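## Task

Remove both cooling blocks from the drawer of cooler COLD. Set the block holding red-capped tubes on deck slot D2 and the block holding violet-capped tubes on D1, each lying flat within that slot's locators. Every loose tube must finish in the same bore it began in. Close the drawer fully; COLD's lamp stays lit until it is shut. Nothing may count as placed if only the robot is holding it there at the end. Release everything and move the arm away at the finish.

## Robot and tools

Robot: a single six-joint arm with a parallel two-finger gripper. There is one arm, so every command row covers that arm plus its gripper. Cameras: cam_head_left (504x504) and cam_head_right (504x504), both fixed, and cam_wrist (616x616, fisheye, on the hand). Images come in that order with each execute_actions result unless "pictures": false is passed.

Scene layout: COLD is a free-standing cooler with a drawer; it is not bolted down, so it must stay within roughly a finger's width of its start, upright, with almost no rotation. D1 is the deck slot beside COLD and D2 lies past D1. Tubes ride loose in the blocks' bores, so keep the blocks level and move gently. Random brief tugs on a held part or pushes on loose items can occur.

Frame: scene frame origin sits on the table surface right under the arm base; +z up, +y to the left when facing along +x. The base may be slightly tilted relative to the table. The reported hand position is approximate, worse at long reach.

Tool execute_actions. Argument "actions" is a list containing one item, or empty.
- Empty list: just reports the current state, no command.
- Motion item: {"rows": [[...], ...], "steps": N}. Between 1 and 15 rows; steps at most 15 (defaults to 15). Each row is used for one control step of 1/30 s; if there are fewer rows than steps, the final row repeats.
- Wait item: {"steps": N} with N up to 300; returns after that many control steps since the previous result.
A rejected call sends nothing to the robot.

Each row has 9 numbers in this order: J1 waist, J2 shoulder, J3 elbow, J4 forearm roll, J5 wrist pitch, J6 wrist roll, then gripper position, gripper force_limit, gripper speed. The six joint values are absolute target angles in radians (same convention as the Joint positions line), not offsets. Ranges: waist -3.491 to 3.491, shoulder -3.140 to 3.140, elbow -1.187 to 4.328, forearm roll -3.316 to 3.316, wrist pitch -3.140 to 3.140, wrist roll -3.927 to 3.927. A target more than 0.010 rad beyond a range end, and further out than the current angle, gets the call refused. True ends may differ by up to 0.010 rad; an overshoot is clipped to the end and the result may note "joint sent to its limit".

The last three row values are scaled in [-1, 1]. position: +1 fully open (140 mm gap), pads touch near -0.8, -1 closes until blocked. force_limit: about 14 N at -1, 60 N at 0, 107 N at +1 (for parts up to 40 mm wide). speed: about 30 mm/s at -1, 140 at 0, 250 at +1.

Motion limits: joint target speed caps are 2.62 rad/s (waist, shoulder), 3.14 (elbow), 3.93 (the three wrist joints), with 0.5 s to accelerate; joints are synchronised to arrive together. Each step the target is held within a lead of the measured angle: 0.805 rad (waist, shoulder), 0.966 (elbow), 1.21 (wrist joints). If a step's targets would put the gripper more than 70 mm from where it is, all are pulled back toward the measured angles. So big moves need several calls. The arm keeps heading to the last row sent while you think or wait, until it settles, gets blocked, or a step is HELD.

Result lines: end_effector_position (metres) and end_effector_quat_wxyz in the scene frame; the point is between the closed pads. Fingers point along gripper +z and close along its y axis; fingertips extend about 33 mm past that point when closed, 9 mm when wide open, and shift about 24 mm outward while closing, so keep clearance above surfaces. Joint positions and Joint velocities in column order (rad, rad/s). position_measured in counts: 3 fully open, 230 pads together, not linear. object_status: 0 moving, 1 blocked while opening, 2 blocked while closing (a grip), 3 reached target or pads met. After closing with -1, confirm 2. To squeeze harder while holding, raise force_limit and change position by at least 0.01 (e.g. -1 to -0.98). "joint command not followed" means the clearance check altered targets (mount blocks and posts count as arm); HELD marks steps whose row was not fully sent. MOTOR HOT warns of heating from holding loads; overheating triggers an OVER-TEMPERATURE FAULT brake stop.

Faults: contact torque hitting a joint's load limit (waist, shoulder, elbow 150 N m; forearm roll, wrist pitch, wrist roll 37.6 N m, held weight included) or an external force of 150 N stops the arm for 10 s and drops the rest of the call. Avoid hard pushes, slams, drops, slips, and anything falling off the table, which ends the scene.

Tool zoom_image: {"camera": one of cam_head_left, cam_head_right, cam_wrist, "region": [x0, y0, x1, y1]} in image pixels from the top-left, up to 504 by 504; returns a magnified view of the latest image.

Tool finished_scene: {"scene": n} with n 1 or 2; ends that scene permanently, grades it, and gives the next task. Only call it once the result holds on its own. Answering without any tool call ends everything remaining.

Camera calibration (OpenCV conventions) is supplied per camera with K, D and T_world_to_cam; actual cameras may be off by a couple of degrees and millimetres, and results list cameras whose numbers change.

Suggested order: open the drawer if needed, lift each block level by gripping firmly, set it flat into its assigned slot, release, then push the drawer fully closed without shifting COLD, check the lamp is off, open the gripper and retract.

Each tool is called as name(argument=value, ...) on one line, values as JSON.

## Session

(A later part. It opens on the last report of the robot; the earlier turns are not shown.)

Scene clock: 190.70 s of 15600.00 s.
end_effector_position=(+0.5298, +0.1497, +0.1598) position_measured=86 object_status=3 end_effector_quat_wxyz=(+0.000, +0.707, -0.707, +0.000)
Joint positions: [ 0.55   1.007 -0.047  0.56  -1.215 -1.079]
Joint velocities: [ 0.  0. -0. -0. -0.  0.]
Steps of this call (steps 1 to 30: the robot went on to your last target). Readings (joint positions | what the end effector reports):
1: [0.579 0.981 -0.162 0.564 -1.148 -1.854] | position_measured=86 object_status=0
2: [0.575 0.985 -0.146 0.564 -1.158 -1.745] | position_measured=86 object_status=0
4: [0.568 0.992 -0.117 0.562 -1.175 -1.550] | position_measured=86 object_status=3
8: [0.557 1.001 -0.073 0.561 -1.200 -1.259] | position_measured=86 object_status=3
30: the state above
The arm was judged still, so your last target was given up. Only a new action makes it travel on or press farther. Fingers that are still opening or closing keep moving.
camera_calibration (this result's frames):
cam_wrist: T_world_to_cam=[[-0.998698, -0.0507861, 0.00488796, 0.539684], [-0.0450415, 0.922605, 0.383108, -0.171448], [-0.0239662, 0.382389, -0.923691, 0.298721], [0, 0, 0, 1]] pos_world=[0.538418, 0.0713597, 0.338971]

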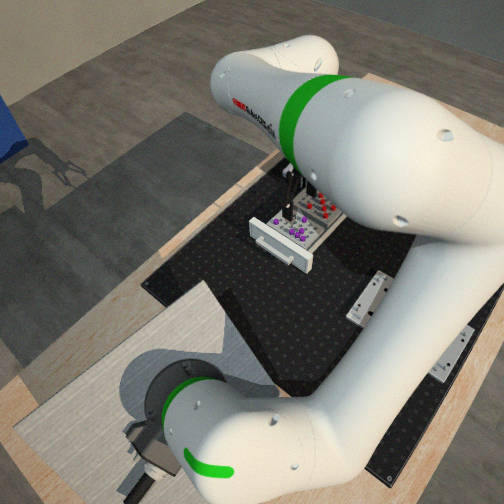

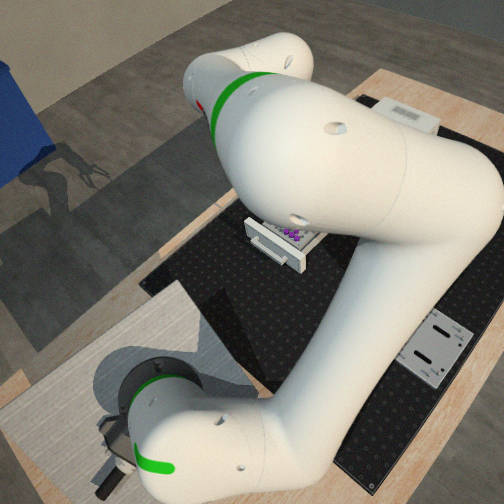

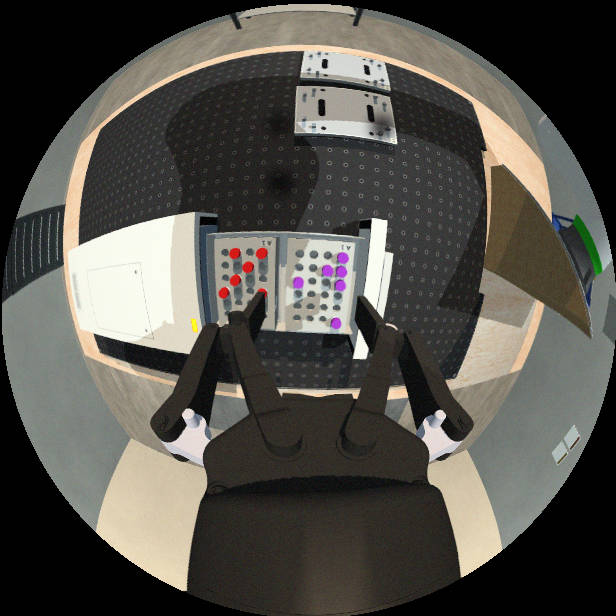

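execute_actions(actions=[{"rows":[[0.502,1.042,-0.143,0.634,-1.097,-1.143,0.34,0.9,-0.7]]}])

zoom_image(camera="cam_wrist", region=[200, 210, 420, 370])

Scene clock: 201.97 s of 15600.00 s.
end_effector_position=(+0.5215, +0.1493, +0.0998) position_measured=86 object_status=3 end_effector_quat_wxyz=(+0.000, +0.707, -0.707, +0.003)
Joint positions: [ 0.502  1.042 -0.143  0.634 -1.097 -1.143]
Joint velocities: [-0.     0.001 -0.001  0.001  0.    -0.001]
Steps of this call (steps 1 to 90: nothing new was sent; then 7.77 s passed at rest; steps 91 to 105: all 15 steps of this action). Readings (joint positions | what the end effector reports):
91: [0.550 1.007 -0.047 0.560 -1.215 -1.079] | position_measured=86 object_status=3
92: [0.548 1.009 -0.051 0.565 -1.208 -1.082] | position_measured=86 object_status=3
94: [0.533 1.020 -0.081 0.587 -1.171 -1.102] | position_measured=86 object_status=3
98: [0.503 1.041 -0.140 0.632 -1.101 -1.141] | position_measured=86 object_status=3
105: the state above
camera_calibration (this result's frames):
cam_wrist: T_world_to_cam=[[-0.998733, -0.0502992, 0.00160685, 0.532001], [-0.0459402, 0.924285, 0.378928, -0.147861], [-0.020545, 0.378374, -0.925425, 0.242191], [0, 0, 0, 1]] pos_world=[0.52951, 0.0717867, 0.279303]

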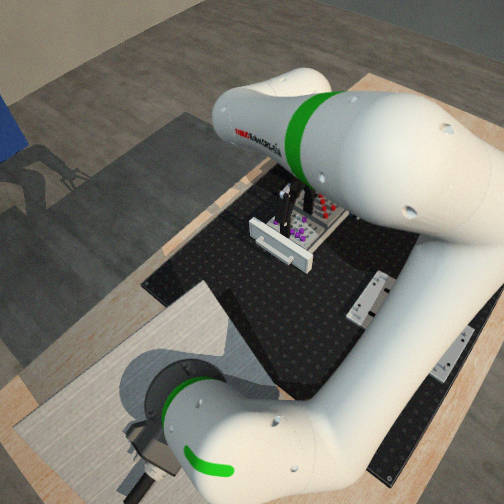

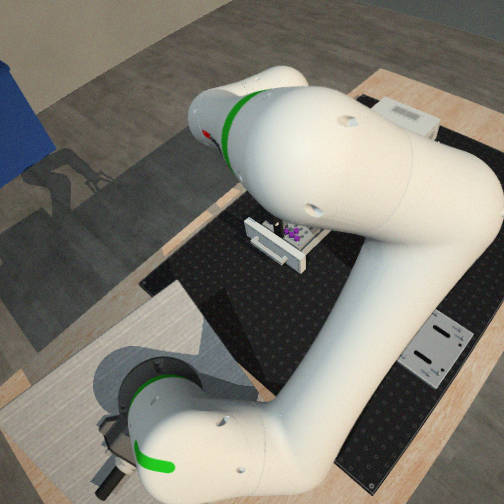

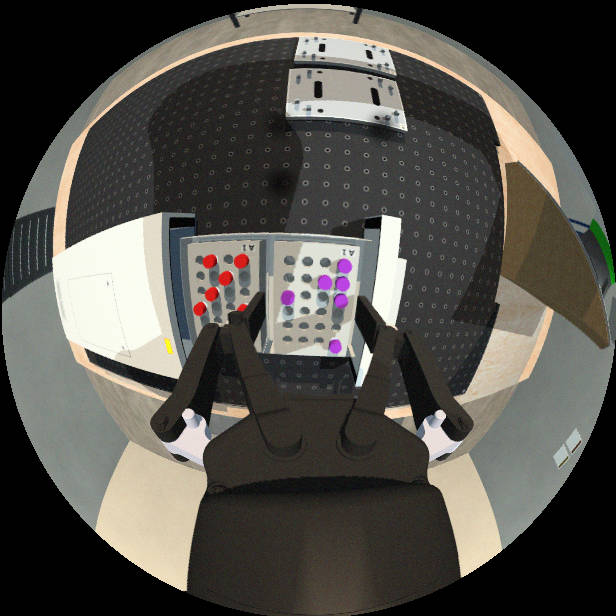

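Region (200, 210, 420, 370) of cam_wrist's 616x616 image, scaled by 2.291, with more detail than that image has; it fills the top 367 rows of this view, and the rest is white.

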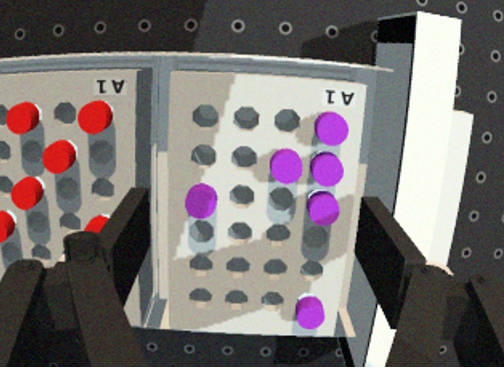

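execute_actions(actions=[{"rows":[[0.4765,1.063,-0.168,0.666,-1.054,-1.165,0.28,0.9,-0.7]]}])

zoom_image(camera="cam_wrist", region=[200, 210, 420, 370])

Scene clock: 222.97 s of 15600.00 s.
end_effector_position=(+0.5223, +0.1498, +0.0840) position_measured=94 object_status=3 end_effector_quat_wxyz=(-0.001, +0.707, -0.708, +0.003)
Joint positions: [ 0.484  1.055 -0.16   0.659 -1.066 -1.159]
Joint velocities: [ 0.    -0.001  0.    -0.001  0.     0.   ]
FORCE FAULT: contact force on the arm reached its limit, and the arm stopped for 10 seconds. The contact can be on any part of the arm, not only on its tool. The arm's remaining commands of this call were not run. The arm holds still and accepts commands again. Move the arm away from the contact; if what it grips holds it there, let go first. Pushing or pulling that hard again can fault the arm again.
The stop began at step 95 of this call (marked STOPPED below). From that step on the arm followed nothing that you had sent. 11 steps, steps kept back included, did not run and will not run. Nothing is kept back now, and the robot has no last target.
Steps of this call (steps 1 to 15: the robot went on to your last target; steps 16 to 90: nothing new was sent; then 7.83 s passed at rest; steps 91 to 94: the first 4 steps of this action; steps 95 to 395: the stop). Readings (joint positions | what the end effector reports):
91: [0.502 1.042 -0.143 0.634 -1.096 -1.143] | position_measured=86 object_status=0
92: [0.498 1.045 -0.147 0.639 -1.090 -1.146] | position_measured=88 object_status=0
94: [0.484 1.057 -0.160 0.657 -1.066 -1.159] | position_measured=93 object_status=0
95: [0.484 1.056 -0.160 0.659 -1.066 -1.159] | position_measured=94 object_status=0 STOPPED
98: [0.484 1.055 -0.160 0.659 -1.066 -1.159] | position_measured=94 object_status=0
395: the state above
camera_calibration (this result's frames):
cam_wrist: T_world_to_cam=[[-0.998762, -0.0497451, -0.000898577, 0.532912], [-0.0463414, 0.923546, 0.380678, -0.14208], [-0.018107, 0.380248, -0.924707, 0.22581], [0, 0, 0, 1]] pos_world=[0.529756, 0.0718635, 0.263373]

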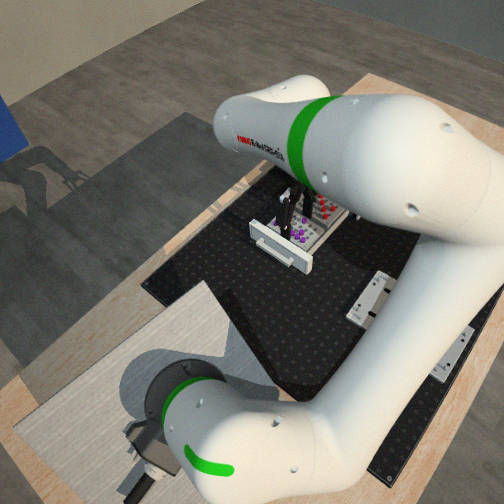

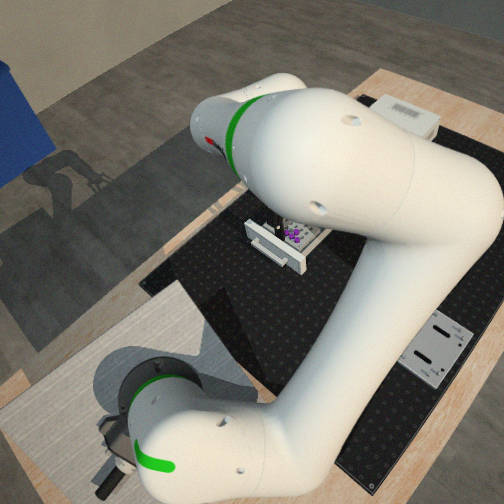

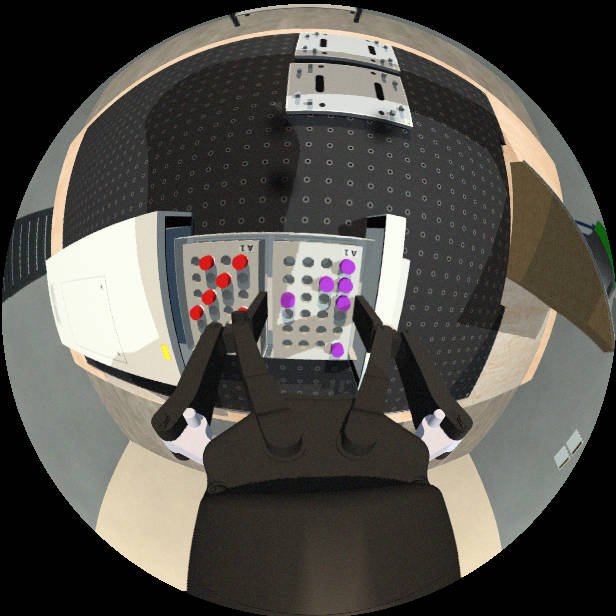

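Region (200, 210, 420, 370) of cam_wrist's 616x616 image, scaled by 2.291, with more detail than that image has; it fills the top 367 rows of this view, and the rest is white.

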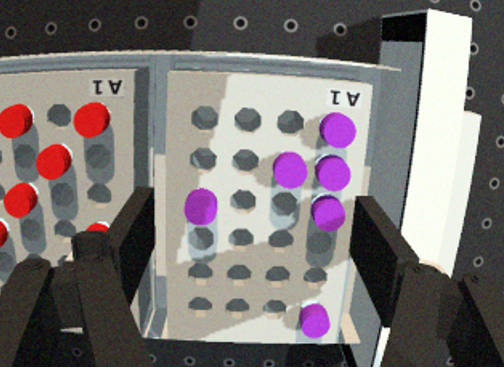

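execute_actions(actions=[{"rows":[[0.492,1.049,-0.153,0.648,-1.08,-1.153,0.3,0.9,-0.7],[0.492,1.049,-0.153,0.648,-1.08,-1.153,0.3,0.9,-0.7],[0.492,1.049,-0.153,0.648,-1.08,-1.153,0.3,0.9,-0.7],[0.492,1.049,-0.153,0.648,-1.08,-1.153,0.3,0.9,-0.7],[0.492,1.049,-0.153,0.648,-1.08,-1.153,0.3,0.9,-0.7],[0.4946,1.0471,-0.1612,0.6464,-1.0764,-1.1563,0.3,0.9,-0.7]]}])

zoom_image(camera="cam_wrist", region=[200, 210, 420, 370])

Scene clock: 234.33 s of 15600.00 s.
end_effector_position=(+0.5184, +0.1495, +0.0898) position_measured=91 object_status=3 end_effector_quat_wxyz=(+0.000, +0.707, -0.708, +0.003)
Joint positions: [ 0.495  1.047 -0.161  0.646 -1.076 -1.156]
Joint velocities: [ 0.    -0.001 -0.001 -0.     0.    -0.001]
Steps of this call (steps 1 to 90: nothing new was sent; then 7.87 s passed at rest; steps 91 to 105: all 15 steps of this action). Readings (joint positions | what the end effector reports):
91: [0.484 1.055 -0.160 0.659 -1.066 -1.159] | position_measured=94 object_status=0
92: [0.486 1.054 -0.158 0.655 -1.071 -1.157] | position_measured=92 object_status=0
94: [0.490 1.050 -0.155 0.650 -1.078 -1.154] | position_measured=91 object_status=0
98: [0.494 1.048 -0.158 0.647 -1.078 -1.155] | position_measured=91 object_status=0
105: the state above
camera_calibration (this result's frames):
cam_wrist: T_world_to_cam=[[-0.998748, -0.0499825, 0.00200746, 0.528865], [-0.0454844, 0.924107, 0.379418, -0.144674], [-0.0208194, 0.378852, -0.925223, 0.232874], [0, 0, 0, 1]] pos_world=[0.52647, 0.0719035, 0.269291]

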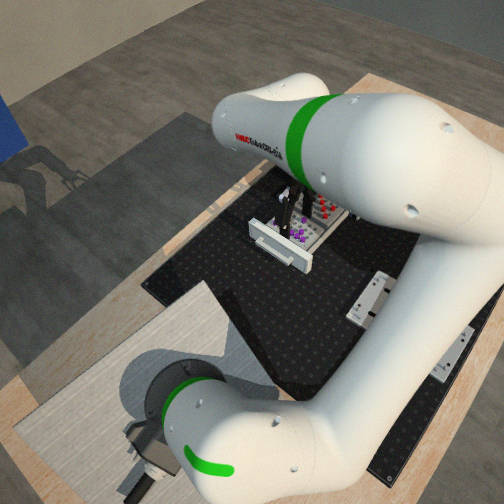

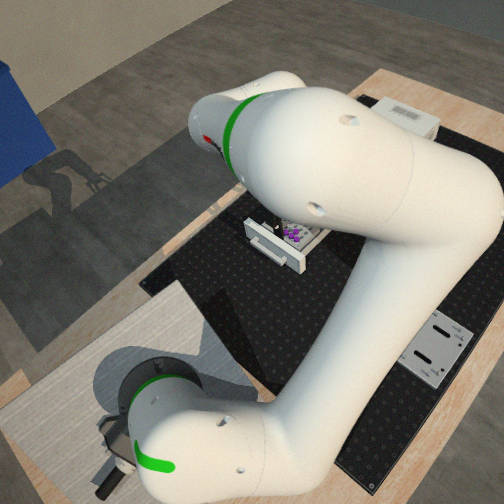

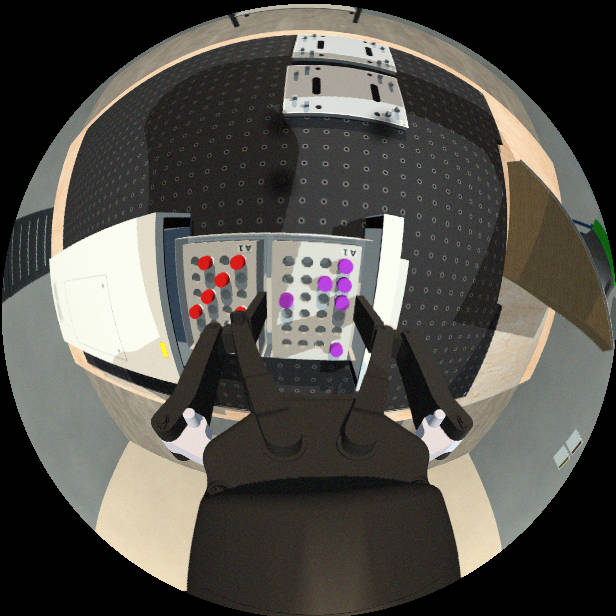

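Region (200, 210, 420, 370) of cam_wrist's 616x616 image, scaled by 2.291, with more detail than that image has; it fills the top 367 rows of this view, and the rest is white.

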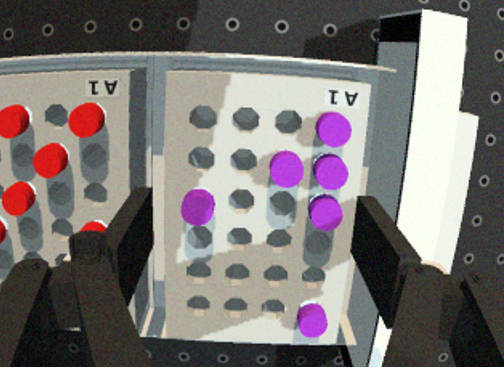

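execute_actions(actions=[{"rows":[[0.4985,1.0427,-0.1717,0.6456,-1.0724,-1.1617,0.3,0.9,-0.7]]}])

zoom_image(camera="cam_wrist", region=[200, 210, 420, 370])

Scene clock: 242.23 s of 15600.00 s.
end_effector_position=(+0.5148, +0.1495, +0.0896) position_measured=91 object_status=3 end_effector_quat_wxyz=(+0.000, +0.707, -0.707, +0.003)
Joint positions: [ 0.498  1.043 -0.172  0.646 -1.072 -1.162]
Joint velocities: [-0.    -0.001  0.     0.001 -0.     0.   ]
Steps of this call (steps 1 to 15: the robot went on to your last target; steps 16 to 90: nothing new was sent; then 4.40 s passed at rest; steps 91 to 105: all 15 steps of this action). Readings (joint positions | what the end effector reports):
91: [0.495 1.047 -0.162 0.646 -1.076 -1.157] | position_measured=91 object_status=3
92: [0.496 1.046 -0.165 0.646 -1.075 -1.158] | position_measured=91 object_status=3
94: [0.498 1.044 -0.170 0.645 -1.073 -1.161] | position_measured=91 object_status=3
98: [0.498 1.043 -0.172 0.645 -1.072 -1.162] | position_measured=91 object_status=3
105: the state above
camera_calibration (this result's frames):
cam_wrist: T_world_to_cam=[[-0.99874, -0.0501511, 0.00189319, 0.525296], [-0.045688, 0.924175, 0.379228, -0.144657], [-0.0207683, 0.378664, -0.925301, 0.232645], [0, 0, 0, 1]] pos_world=[0.522857, 0.0719388, 0.26913]

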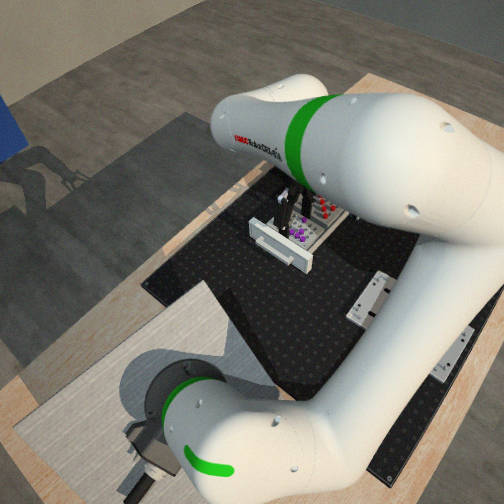

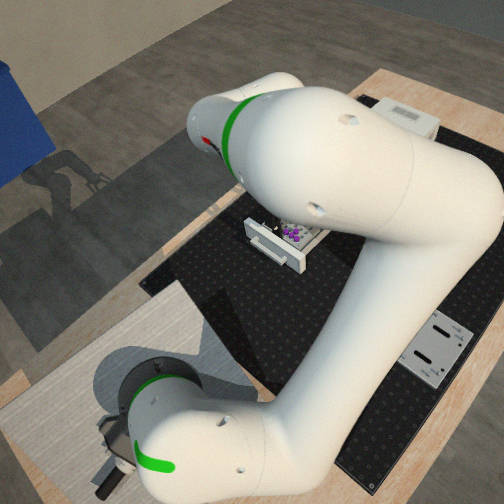

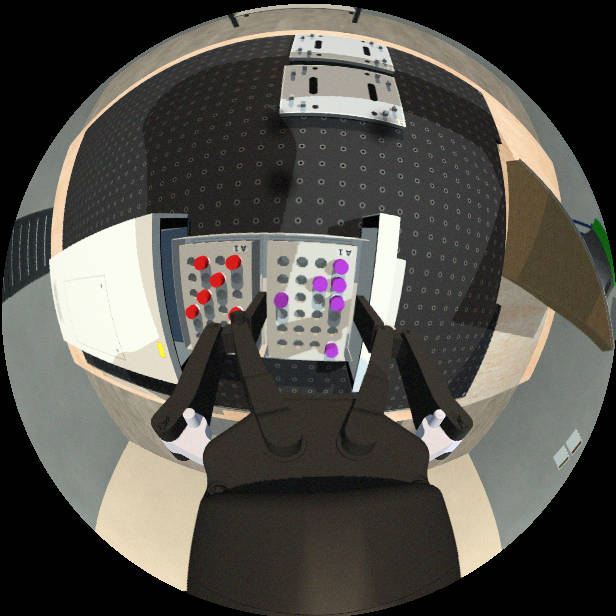

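Region (200, 210, 420, 370) of cam_wrist's 616x616 image, scaled by 2.291, with more detail than that image has; it fills the top 367 rows of this view, and the rest is white.

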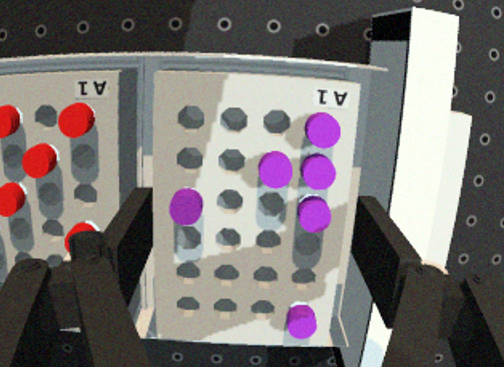

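execute_actions(actions=[{"rows":[[0.4972,1.0442,-0.168,0.6459,-1.0738,-1.16,0.34,0.9,-0.7]]}])

zoom_image(camera="cam_wrist", region=[200, 210, 420, 370])

Scene clock: 253.47 s of 15600.00 s.
end_effector_position=(+0.5161, +0.1495, +0.0897) position_measured=86 object_status=3 end_effector_quat_wxyz=(+0.000, +0.707, -0.708, +0.003)
Joint positions: [ 0.497  1.044 -0.168  0.646 -1.074 -1.16 ]
Joint velocities: [-0.     0.001  0.    -0.    -0.    -0.   ]
Steps of this call (steps 1 to 15: the robot went on to your last target; steps 16 to 90: nothing new was sent; then 7.73 s passed at rest; steps 91 to 105: all 15 steps of this action). Readings (joint positions | what the end effector reports):
91: [0.499 1.043 -0.172 0.646 -1.072 -1.162] | position_measured=91 object_status=0
92: [0.498 1.043 -0.171 0.646 -1.073 -1.162] | position_measured=89 object_status=0
94: [0.498 1.044 -0.169 0.646 -1.073 -1.161] | position_measured=86 object_status=0
98: [0.497 1.044 -0.168 0.646 -1.074 -1.160] | position_measured=86 object_status=0
105: the state above
camera_calibration (this result's frames):
cam_wrist: T_world_to_cam=[[-0.998751, -0.0499276, 0.00185494, 0.526539], [-0.0454941, 0.924156, 0.379298, -0.144761], [-0.0206517, 0.378739, -0.925273, 0.232687], [0, 0, 0, 1]] pos_world=[0.524101, 0.0719423, 0.26923]

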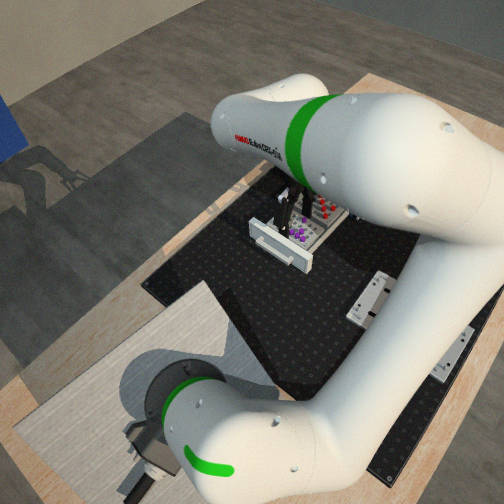

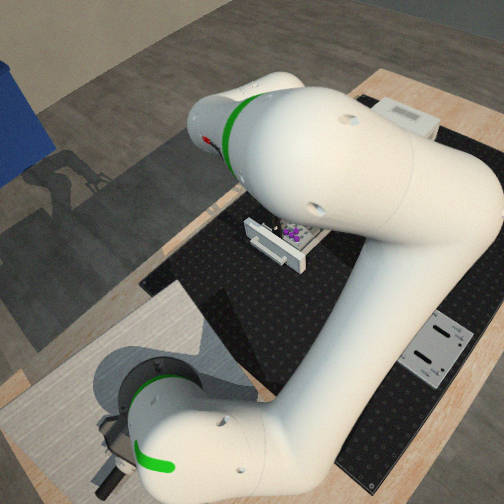

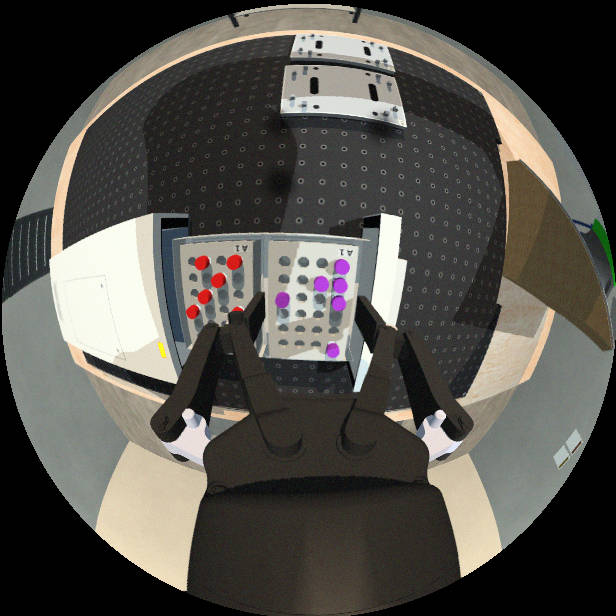

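Region (200, 210, 420, 370) of cam_wrist's 616x616 image, scaled by 2.291, with more detail than that image has; it fills the top 367 rows of this view, and the rest is white.

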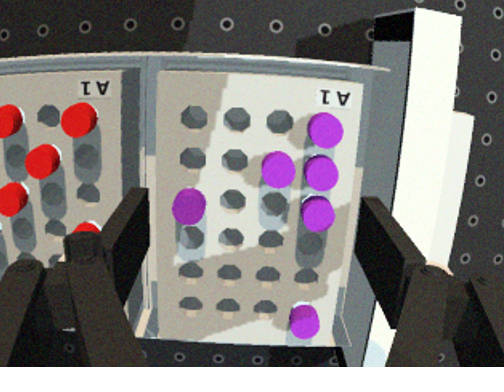

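execute_actions(actions=[{"rows":[[0.4949,1.0461,-0.1696,0.6486,-1.0704,-1.1616,0.32,0.9,-0.7],[0.4949,1.0461,-0.1696,0.6486,-1.0704,-1.1616,0.32,0.9,-0.7],[0.4949,1.0461,-0.1696,0.6486,-1.0704,-1.1616,0.32,0.9,-0.7],[0.4926,1.0481,-0.1711,0.6513,-1.0671,-1.1632,0.32,0.9,-0.7],[0.4926,1.0481,-0.1711,0.6513,-1.0671,-1.1632,0.32,0.9,-0.7],[0.4926,1.0481,-0.1711,0.6513,-1.0671,-1.1632,0.32,0.9,-0.7],[0.4903,1.05,-0.1727,0.654,-1.0637,-1.1648,0.32,0.9,-0.7],[0.4903,1.05,-0.1727,0.654,-1.0637,-1.1648,0.32,0.9,-0.7],[0.4903,1.05,-0.1727,0.654,-1.0637,-1.1648,0.32,0.9,-0.7],[0.4892,1.051,-0.1735,0.6554,-1.062,-1.1656,0.32,0.9,-0.7],[0.4892,1.051,-0.1735,0.6554,-1.062,-1.1656,0.32,0.9,-0.7],[0.488,1.052,-0.1742,0.6567,-1.0604,-1.1664,0.32,0.9,-0.7]]}])

zoom_image(camera="cam_wrist", region=[200, 210, 420, 370])

Scene clock: 264.70 s of 15600.00 s.
end_effector_position=(+0.5162, +0.1497, +0.0820) position_measured=89 object_status=3 end_effector_quat_wxyz=(+0.000, +0.707, -0.708, +0.002)
Joint positions: [ 0.488  1.052 -0.174  0.656 -1.061 -1.166]
Joint velocities: [-0.005  0.004 -0.003  0.008  0.007 -0.004]
Steps of this call (steps 1 to 15: the robot went on to your last target; steps 16 to 90: nothing new was sent; then 7.73 s passed at rest; steps 91 to 105: all 15 steps of this action). Readings (joint positions | what the end effector reports):
91: [0.497 1.044 -0.168 0.646 -1.074 -1.160] | position_measured=86 object_status=0
92: [0.496 1.045 -0.168 0.647 -1.073 -1.160] | position_measured=88 object_status=0
94: [0.495 1.046 -0.169 0.648 -1.071 -1.161] | position_measured=89 object_status=0
98: [0.492 1.049 -0.171 0.652 -1.066 -1.164] | position_measured=89 object_status=0
105: the state above
camera_calibration (this result's frames):
cam_wrist: T_world_to_cam=[[-0.998756, -0.0498057, 0.0025399, 0.526634], [-0.0451063, 0.923896, 0.379976, -0.142228], [-0.0212716, 0.379389, -0.924993, 0.225714], [0, 0, 0, 1]] pos_world=[0.524365, 0.0719997, 0.26149]

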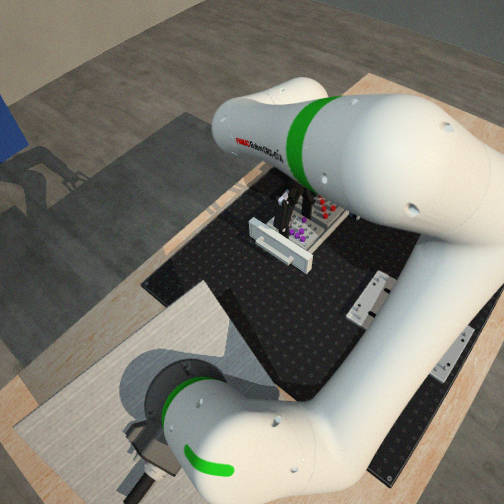

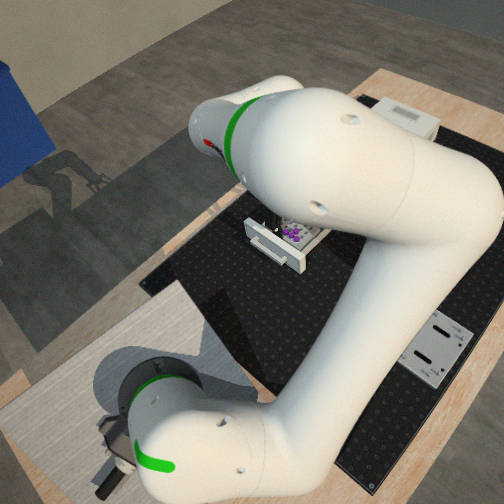

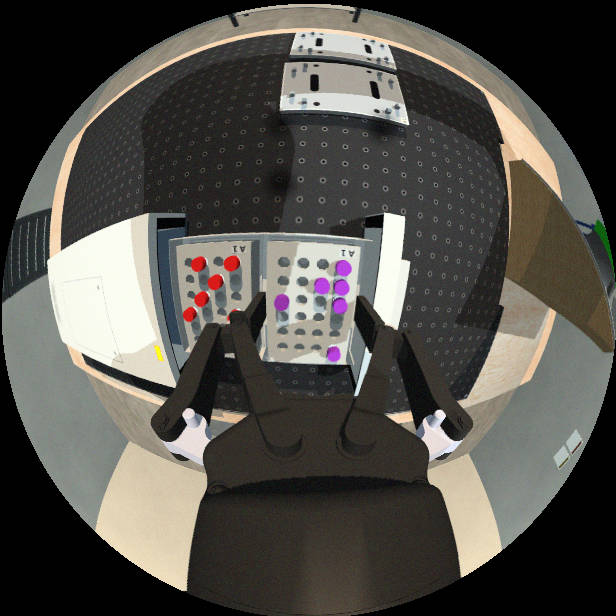

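Region (200, 210, 420, 370) of cam_wrist's 616x616 image, scaled by 2.291, with more detail than that image has; it fills the top 367 rows of this view, and the rest is white.

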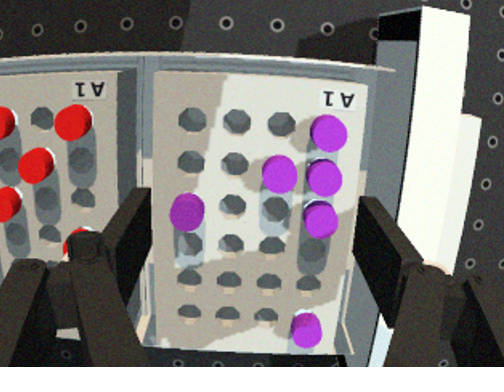

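Clear but tight. Slightly wider and continue slowly to .068.

execute_actions(actions=[{"rows":[[0.488,1.052,-0.1742,0.6567,-1.0604,-1.1664,0.34,0.9,-0.7],[0.488,1.052,-0.1742,0.6567,-1.0604,-1.1664,0.34,0.9,-0.7],[0.4857,1.0539,-0.1758,0.6594,-1.057,-1.168,0.34,0.9,-0.7],[0.4857,1.0539,-0.1758,0.6594,-1.057,-1.168,0.34,0.9,-0.7],[0.4857,1.0539,-0.1758,0.6594,-1.057,-1.168,0.34,0.9,-0.7],[0.4834,1.0559,-0.1773,0.6621,-1.0537,-1.1696,0.34,0.9,-0.7],[0.4834,1.0559,-0.1773,0.6621,-1.0537,-1.1696,0.34,0.9,-0.7],[0.4834,1.0559,-0.1773,0.6621,-1.0537,-1.1696,0.34,0.9,-0.7],[0.4811,1.0578,-0.1789,0.6648,-1.0503,-1.1712,0.34,0.9,-0.7],[0.4811,1.0578,-0.1789,0.6648,-1.0503,-1.1712,0.34,0.9,-0.7],[0.4811,1.0578,-0.1789,0.6648,-1.0503,-1.1712,0.34,0.9,-0.7],[0.4788,1.0598,-0.1804,0.6675,-1.047,-1.1728,0.34,0.9,-0.7]]}], pictures=false)

execute_actions(actions=[{"rows":[[0.4765,1.0617,-0.182,0.6702,-1.0436,-1.1744,0.34,0.9,-0.7],[0.4765,1.0617,-0.182,0.6702,-1.0436,-1.1744,0.34,0.9,-0.7],[0.4765,1.0617,-0.182,0.6702,-1.0436,-1.1744,0.34,0.9,-0.7],[0.4742,1.0637,-0.1835,0.6729,-1.0403,-1.176,0.34,0.9,-0.7],[0.4742,1.0637,-0.1835,0.6729,-1.0403,-1.176,0.34,0.9,-0.7],[0.4742,1.0637,-0.1835,0.6729,-1.0403,-1.176,0.34,0.9,-0.7],[0.4719,1.0656,-0.1851,0.6756,-1.0369,-1.1776,0.34,0.9,-0.7],[0.4719,1.0656,-0.1851,0.6756,-1.0369,-1.1776,0.34,0.9,-0.7],[0.4719,1.0656,-0.1851,0.6756,-1.0369,-1.1776,0.34,0.9,-0.7],[0.4696,1.0676,-0.1866,0.6783,-1.0336,-1.1792,0.34,0.9,-0.7]]}])

zoom_image(camera="cam_wrist", region=[200, 210, 420, 370])

Scene clock: 287.57 s of 15600.00 s.
end_effector_position=(+0.5162, +0.1499, +0.0743) position_measured=86 object_status=3 end_effector_quat_wxyz=(+0.000, +0.707, -0.708, +0.002)
Joint positions: [ 0.479  1.059 -0.18   0.667 -1.048 -1.172]
Joint velocities: [-0.008  0.006 -0.004  0.011  0.012 -0.007]
Steps of this call (steps 1 to 15: the robot went on to your last target; steps 16 to 90: nothing new was sent; then 19.37 s passed at rest; steps 91 to 105: all 15 steps of this action). Readings (joint positions | what the end effector reports):
91: [0.488 1.052 -0.174 0.657 -1.060 -1.166] | position_measured=89 object_status=0
92: [0.488 1.052 -0.174 0.657 -1.060 -1.166] | position_measured=87 object_status=0
94: [0.487 1.053 -0.175 0.658 -1.059 -1.167] | position_measured=86 object_status=0
98: [0.484 1.055 -0.177 0.661 -1.055 -1.169] | position_measured=86 object_status=0
105: the state above

Scene clock: 288.07 s of 15600.00 s.
end_effector_position=(+0.5160, +0.1503, +0.0661) position_measured=86 object_status=3 end_effector_quat_wxyz=(+0.000, +0.707, -0.708, +0.001)
Joint positions: [ 0.47   1.067 -0.187  0.678 -1.034 -1.179]
Joint velocities: [-0.002  0.002 -0.001  0.002  0.004 -0.001]
Steps of this call (steps 1 to 15: all 15 steps of this action). Readings (joint positions | what the end effector reports):
1: [0.479 1.060 -0.180 0.667 -1.047 -1.173] | position_measured=86 object_status=3
2: [0.478 1.060 -0.181 0.669 -1.046 -1.173] | position_measured=86 object_status=3
4: [0.477 1.061 -0.182 0.670 -1.044 -1.174] | position_measured=86 object_status=3
8: [0.473 1.064 -0.184 0.674 -1.039 -1.177] | position_measured=86 object_status=3
15: the state above
camera_calibration (this result's frames):
cam_wrist: T_world_to_cam=[[-0.998737, -0.0500412, 0.00448944, 0.526324], [-0.0445341, 0.923095, 0.381984, -0.137005], [-0.0232591, 0.381301, -0.924158, 0.211455], [0, 0, 0, 1]] pos_world=[0.524477, 0.0721782, 0.245388]

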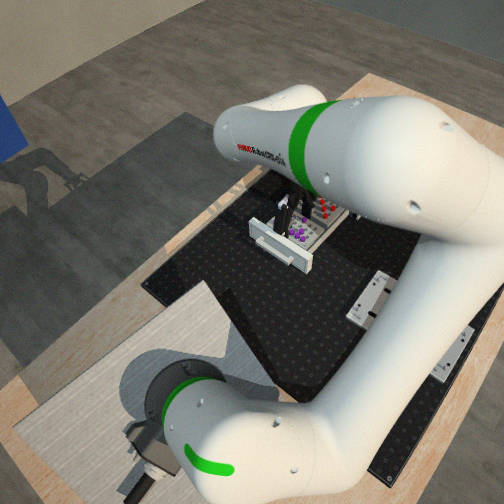

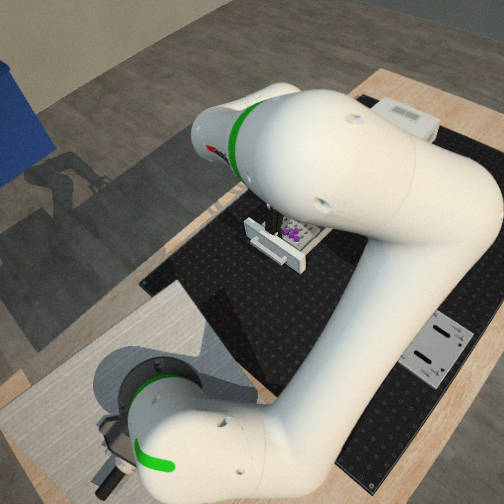

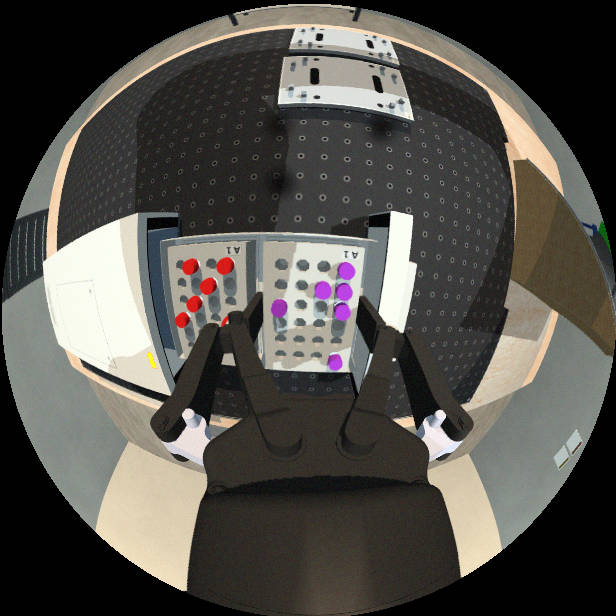

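Region (200, 210, 420, 370) of cam_wrist's 616x616 image, scaled by 2.291, with more detail than that image has; it fills the top 367 rows of this view, and the rest is white.

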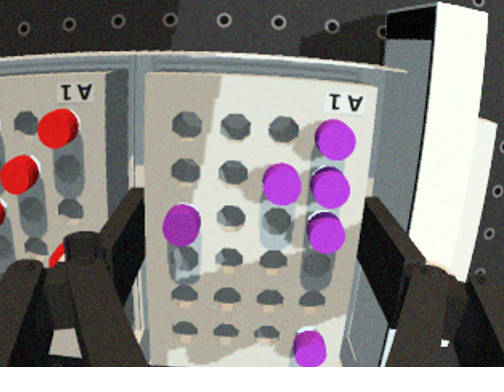

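execute_actions(actions=[{"rows":[[0.4696,1.0676,-0.1866,0.6783,-1.0336,-1.1792,-1,0.9,-0.7]]}], pictures=false)

execute_actions(actions=[{"steps":10}], pictures=false)

execute_actions(actions=[{"rows":[[0.4788,1.0598,-0.1804,0.6675,-1.047,-1.1728,-1,0.9,-0.7],[0.4788,1.0598,-0.1804,0.6675,-1.047,-1.1728,-1,0.9,-0.7],[0.4788,1.0598,-0.1804,0.6675,-1.047,-1.1728,-1,0.9,-0.7],[0.4788,1.0598,-0.1804,0.6675,-1.047,-1.1728,-1,0.9,-0.7],[0.488,1.052,-0.1742,0.6567,-1.0604,-1.1664,-1,0.9,-0.7],[0.488,1.052,-0.1742,0.6567,-1.0604,-1.1664,-1,0.9,-0.7],[0.488,1.052,-0.1742,0.6567,-1.0604,-1.1664,-1,0.9,-0.7],[0.4972,1.0442,-0.168,0.6459,-1.0738,-1.16,-1,0.9,-0.7],[0.4972,1.0442,-0.168,0.6459,-1.0738,-1.16,-1,0.9,-0.7],[0.4972,1.0442,-0.168,0.6459,-1.0738,-1.16,-1,0.9,-0.7],[0.5087,1.0347,-0.160,0.6325,-1.0905,-1.152,-1,0.9,-0.7]]}], pictures=false)

execute_actions(actions=[{"rows":[[0.528,1.019,-0.138,0.607,-1.127,-1.135,-1,0.9,-0.7],[0.528,1.019,-0.138,0.607,-1.127,-1.135,-1,0.9,-0.7],[0.528,1.019,-0.138,0.607,-1.127,-1.135,-1,0.9,-0.7],[0.528,1.019,-0.138,0.607,-1.127,-1.135,-1,0.9,-0.7],[0.547,1.004,-0.114,0.582,-1.163,-1.117,-1,0.9,-0.7],[0.547,1.004,-0.114,0.582,-1.163,-1.117,-1,0.9,-0.7],[0.547,1.004,-0.114,0.582,-1.163,-1.117,-1,0.9,-0.7],[0.547,1.004,-0.114,0.582,-1.163,-1.117,-1,0.9,-0.7],[0.575,0.982,-0.076,0.545,-1.217,-1.091,-1,0.9,-0.7]]}])

Scene clock: 308.50 s of 15600.00 s.
end_effector_position=(+0.5160, +0.1503, +0.0660) position_measured=106 object_status=2 end_effector_quat_wxyz=(+0.000, +0.707, -0.708, +0.001)
Joint positions: [ 0.47   1.068 -0.187  0.678 -1.034 -1.179]
Joint velocities: [-0.     0.     0.    -0.001 -0.    -0.   ]
Steps of this call (steps 1 to 15: the robot went on to your last target; steps 16 to 90: nothing new was sent; then 16.93 s passed at rest; steps 91 to 105: all 15 steps of this action). Readings (joint positions | what the end effector reports):
91: [0.470 1.068 -0.187 0.678 -1.034 -1.179] | position_measured=86 object_status=0
92: [0.470 1.068 -0.187 0.678 -1.034 -1.179] | position_measured=88 object_status=0
94: [0.470 1.068 -0.187 0.679 -1.033 -1.179] | position_measured=95 object_status=0
98: [0.470 1.068 -0.187 0.679 -1.033 -1.179] | position_measured=106 object_status=0
105: the state above

Scene clock: 308.83 s of 15600.00 s.
end_effector_position=(+0.5160, +0.1503, +0.0660) position_measured=106 object_status=2 end_effector_quat_wxyz=(+0.000, +0.707, -0.708, +0.001)
Joint positions: [ 0.47   1.068 -0.187  0.678 -1.034 -1.179]
Joint velocities: [ 0.    -0.    -0.    -0.001  0.     0.   ]
Steps of this call (steps 1 to 10: the robot went on to your last target). Readings (joint positions | what the end effector reports):
1: [0.470 1.068 -0.187 0.678 -1.034 -1.179] | position_measured=106 object_status=2
2: [0.470 1.068 -0.187 0.678 -1.034 -1.179] | position_measured=106 object_status=2
4: [0.470 1.068 -0.187 0.678 -1.034 -1.179] | position_measured=106 object_status=2
8: [0.470 1.068 -0.187 0.678 -1.034 -1.179] | position_measured=106 object_status=2
10: the state above

Scene clock: 309.33 s of 15600.00 s.
end_effector_position=(+0.5158, +0.1495, +0.0986) position_measured=106 object_status=2 end_effector_quat_wxyz=(+0.000, +0.707, -0.707, +0.003)
Joint positions: [ 0.507  1.036 -0.161  0.634 -1.089 -1.153]
Joint velocities: [ 0.02  -0.013  0.012 -0.032 -0.036  0.016]
Steps of this call (steps 1 to 15: all 15 steps of this action). Readings (joint positions | what the end effector reports):
1: [0.470 1.067 -0.186 0.678 -1.034 -1.179] | position_measured=106 object_status=2
2: [0.472 1.065 -0.185 0.674 -1.038 -1.177] | position_measured=106 object_status=2
4: [0.477 1.062 -0.182 0.669 -1.045 -1.174] | position_measured=106 object_status=2
8: [0.487 1.053 -0.175 0.658 -1.058 -1.167] | position_measured=106 object_status=2
15: the state above

Scene clock: 309.83 s of 15600.00 s.
end_effector_position=(+0.5163, +0.1502, +0.1675) position_measured=106 object_status=2 end_effector_quat_wxyz=(-0.001, +0.708, -0.707, +0.001)
Joint positions: [ 0.574  0.983 -0.077  0.546 -1.215 -1.092]
Joint velocities: [ 0.012 -0.006  0.017 -0.026 -0.034  0.016]
Steps of this call (steps 1 to 15: all 15 steps of this action). Readings (joint positions | what the end effector reports):
1: [0.508 1.035 -0.160 0.633 -1.090 -1.152] | position_measured=106 object_status=2
2: [0.512 1.032 -0.156 0.627 -1.097 -1.149] | position_measured=106 object_status=2
4: [0.523 1.023 -0.143 0.614 -1.118 -1.139] | position_measured=106 object_status=2
8: [0.542 1.008 -0.120 0.589 -1.154 -1.122] | position_measured=106 object_status=2
15: the state above
camera_calibration (this result's frames):
cam_wrist: T_world_to_cam=[[-0.998619, -0.0524551, 0.00301154, 0.526709], [-0.047307, 0.922591, 0.382867, -0.174269], [-0.0228618, 0.382196, -0.923799, 0.30475], [0, 0, 0, 1]] pos_world=[0.524705, 0.0719338, 0.346663]

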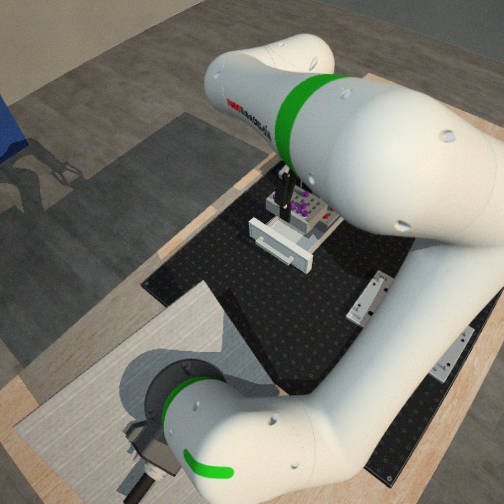

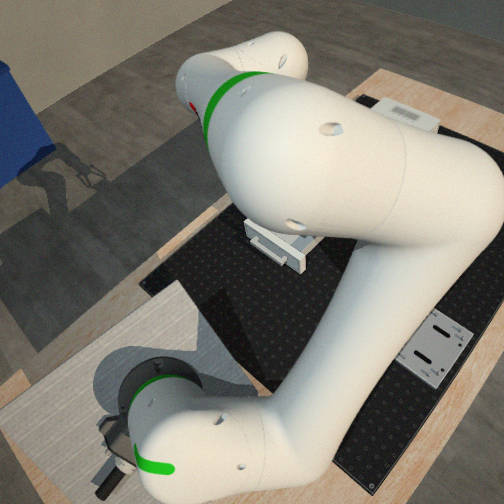

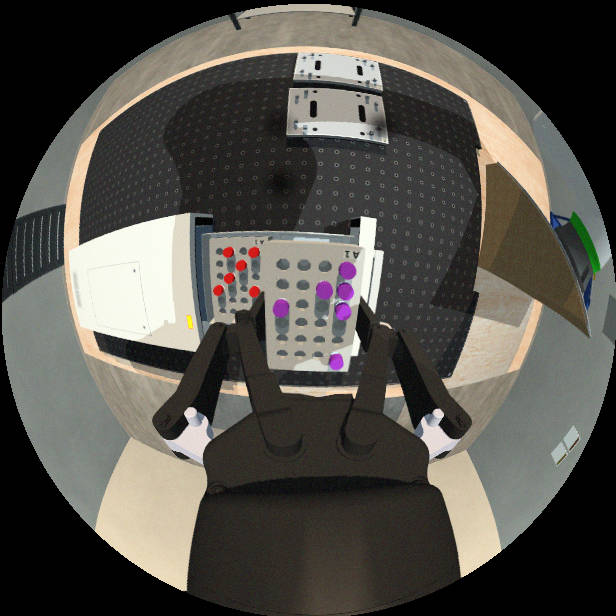

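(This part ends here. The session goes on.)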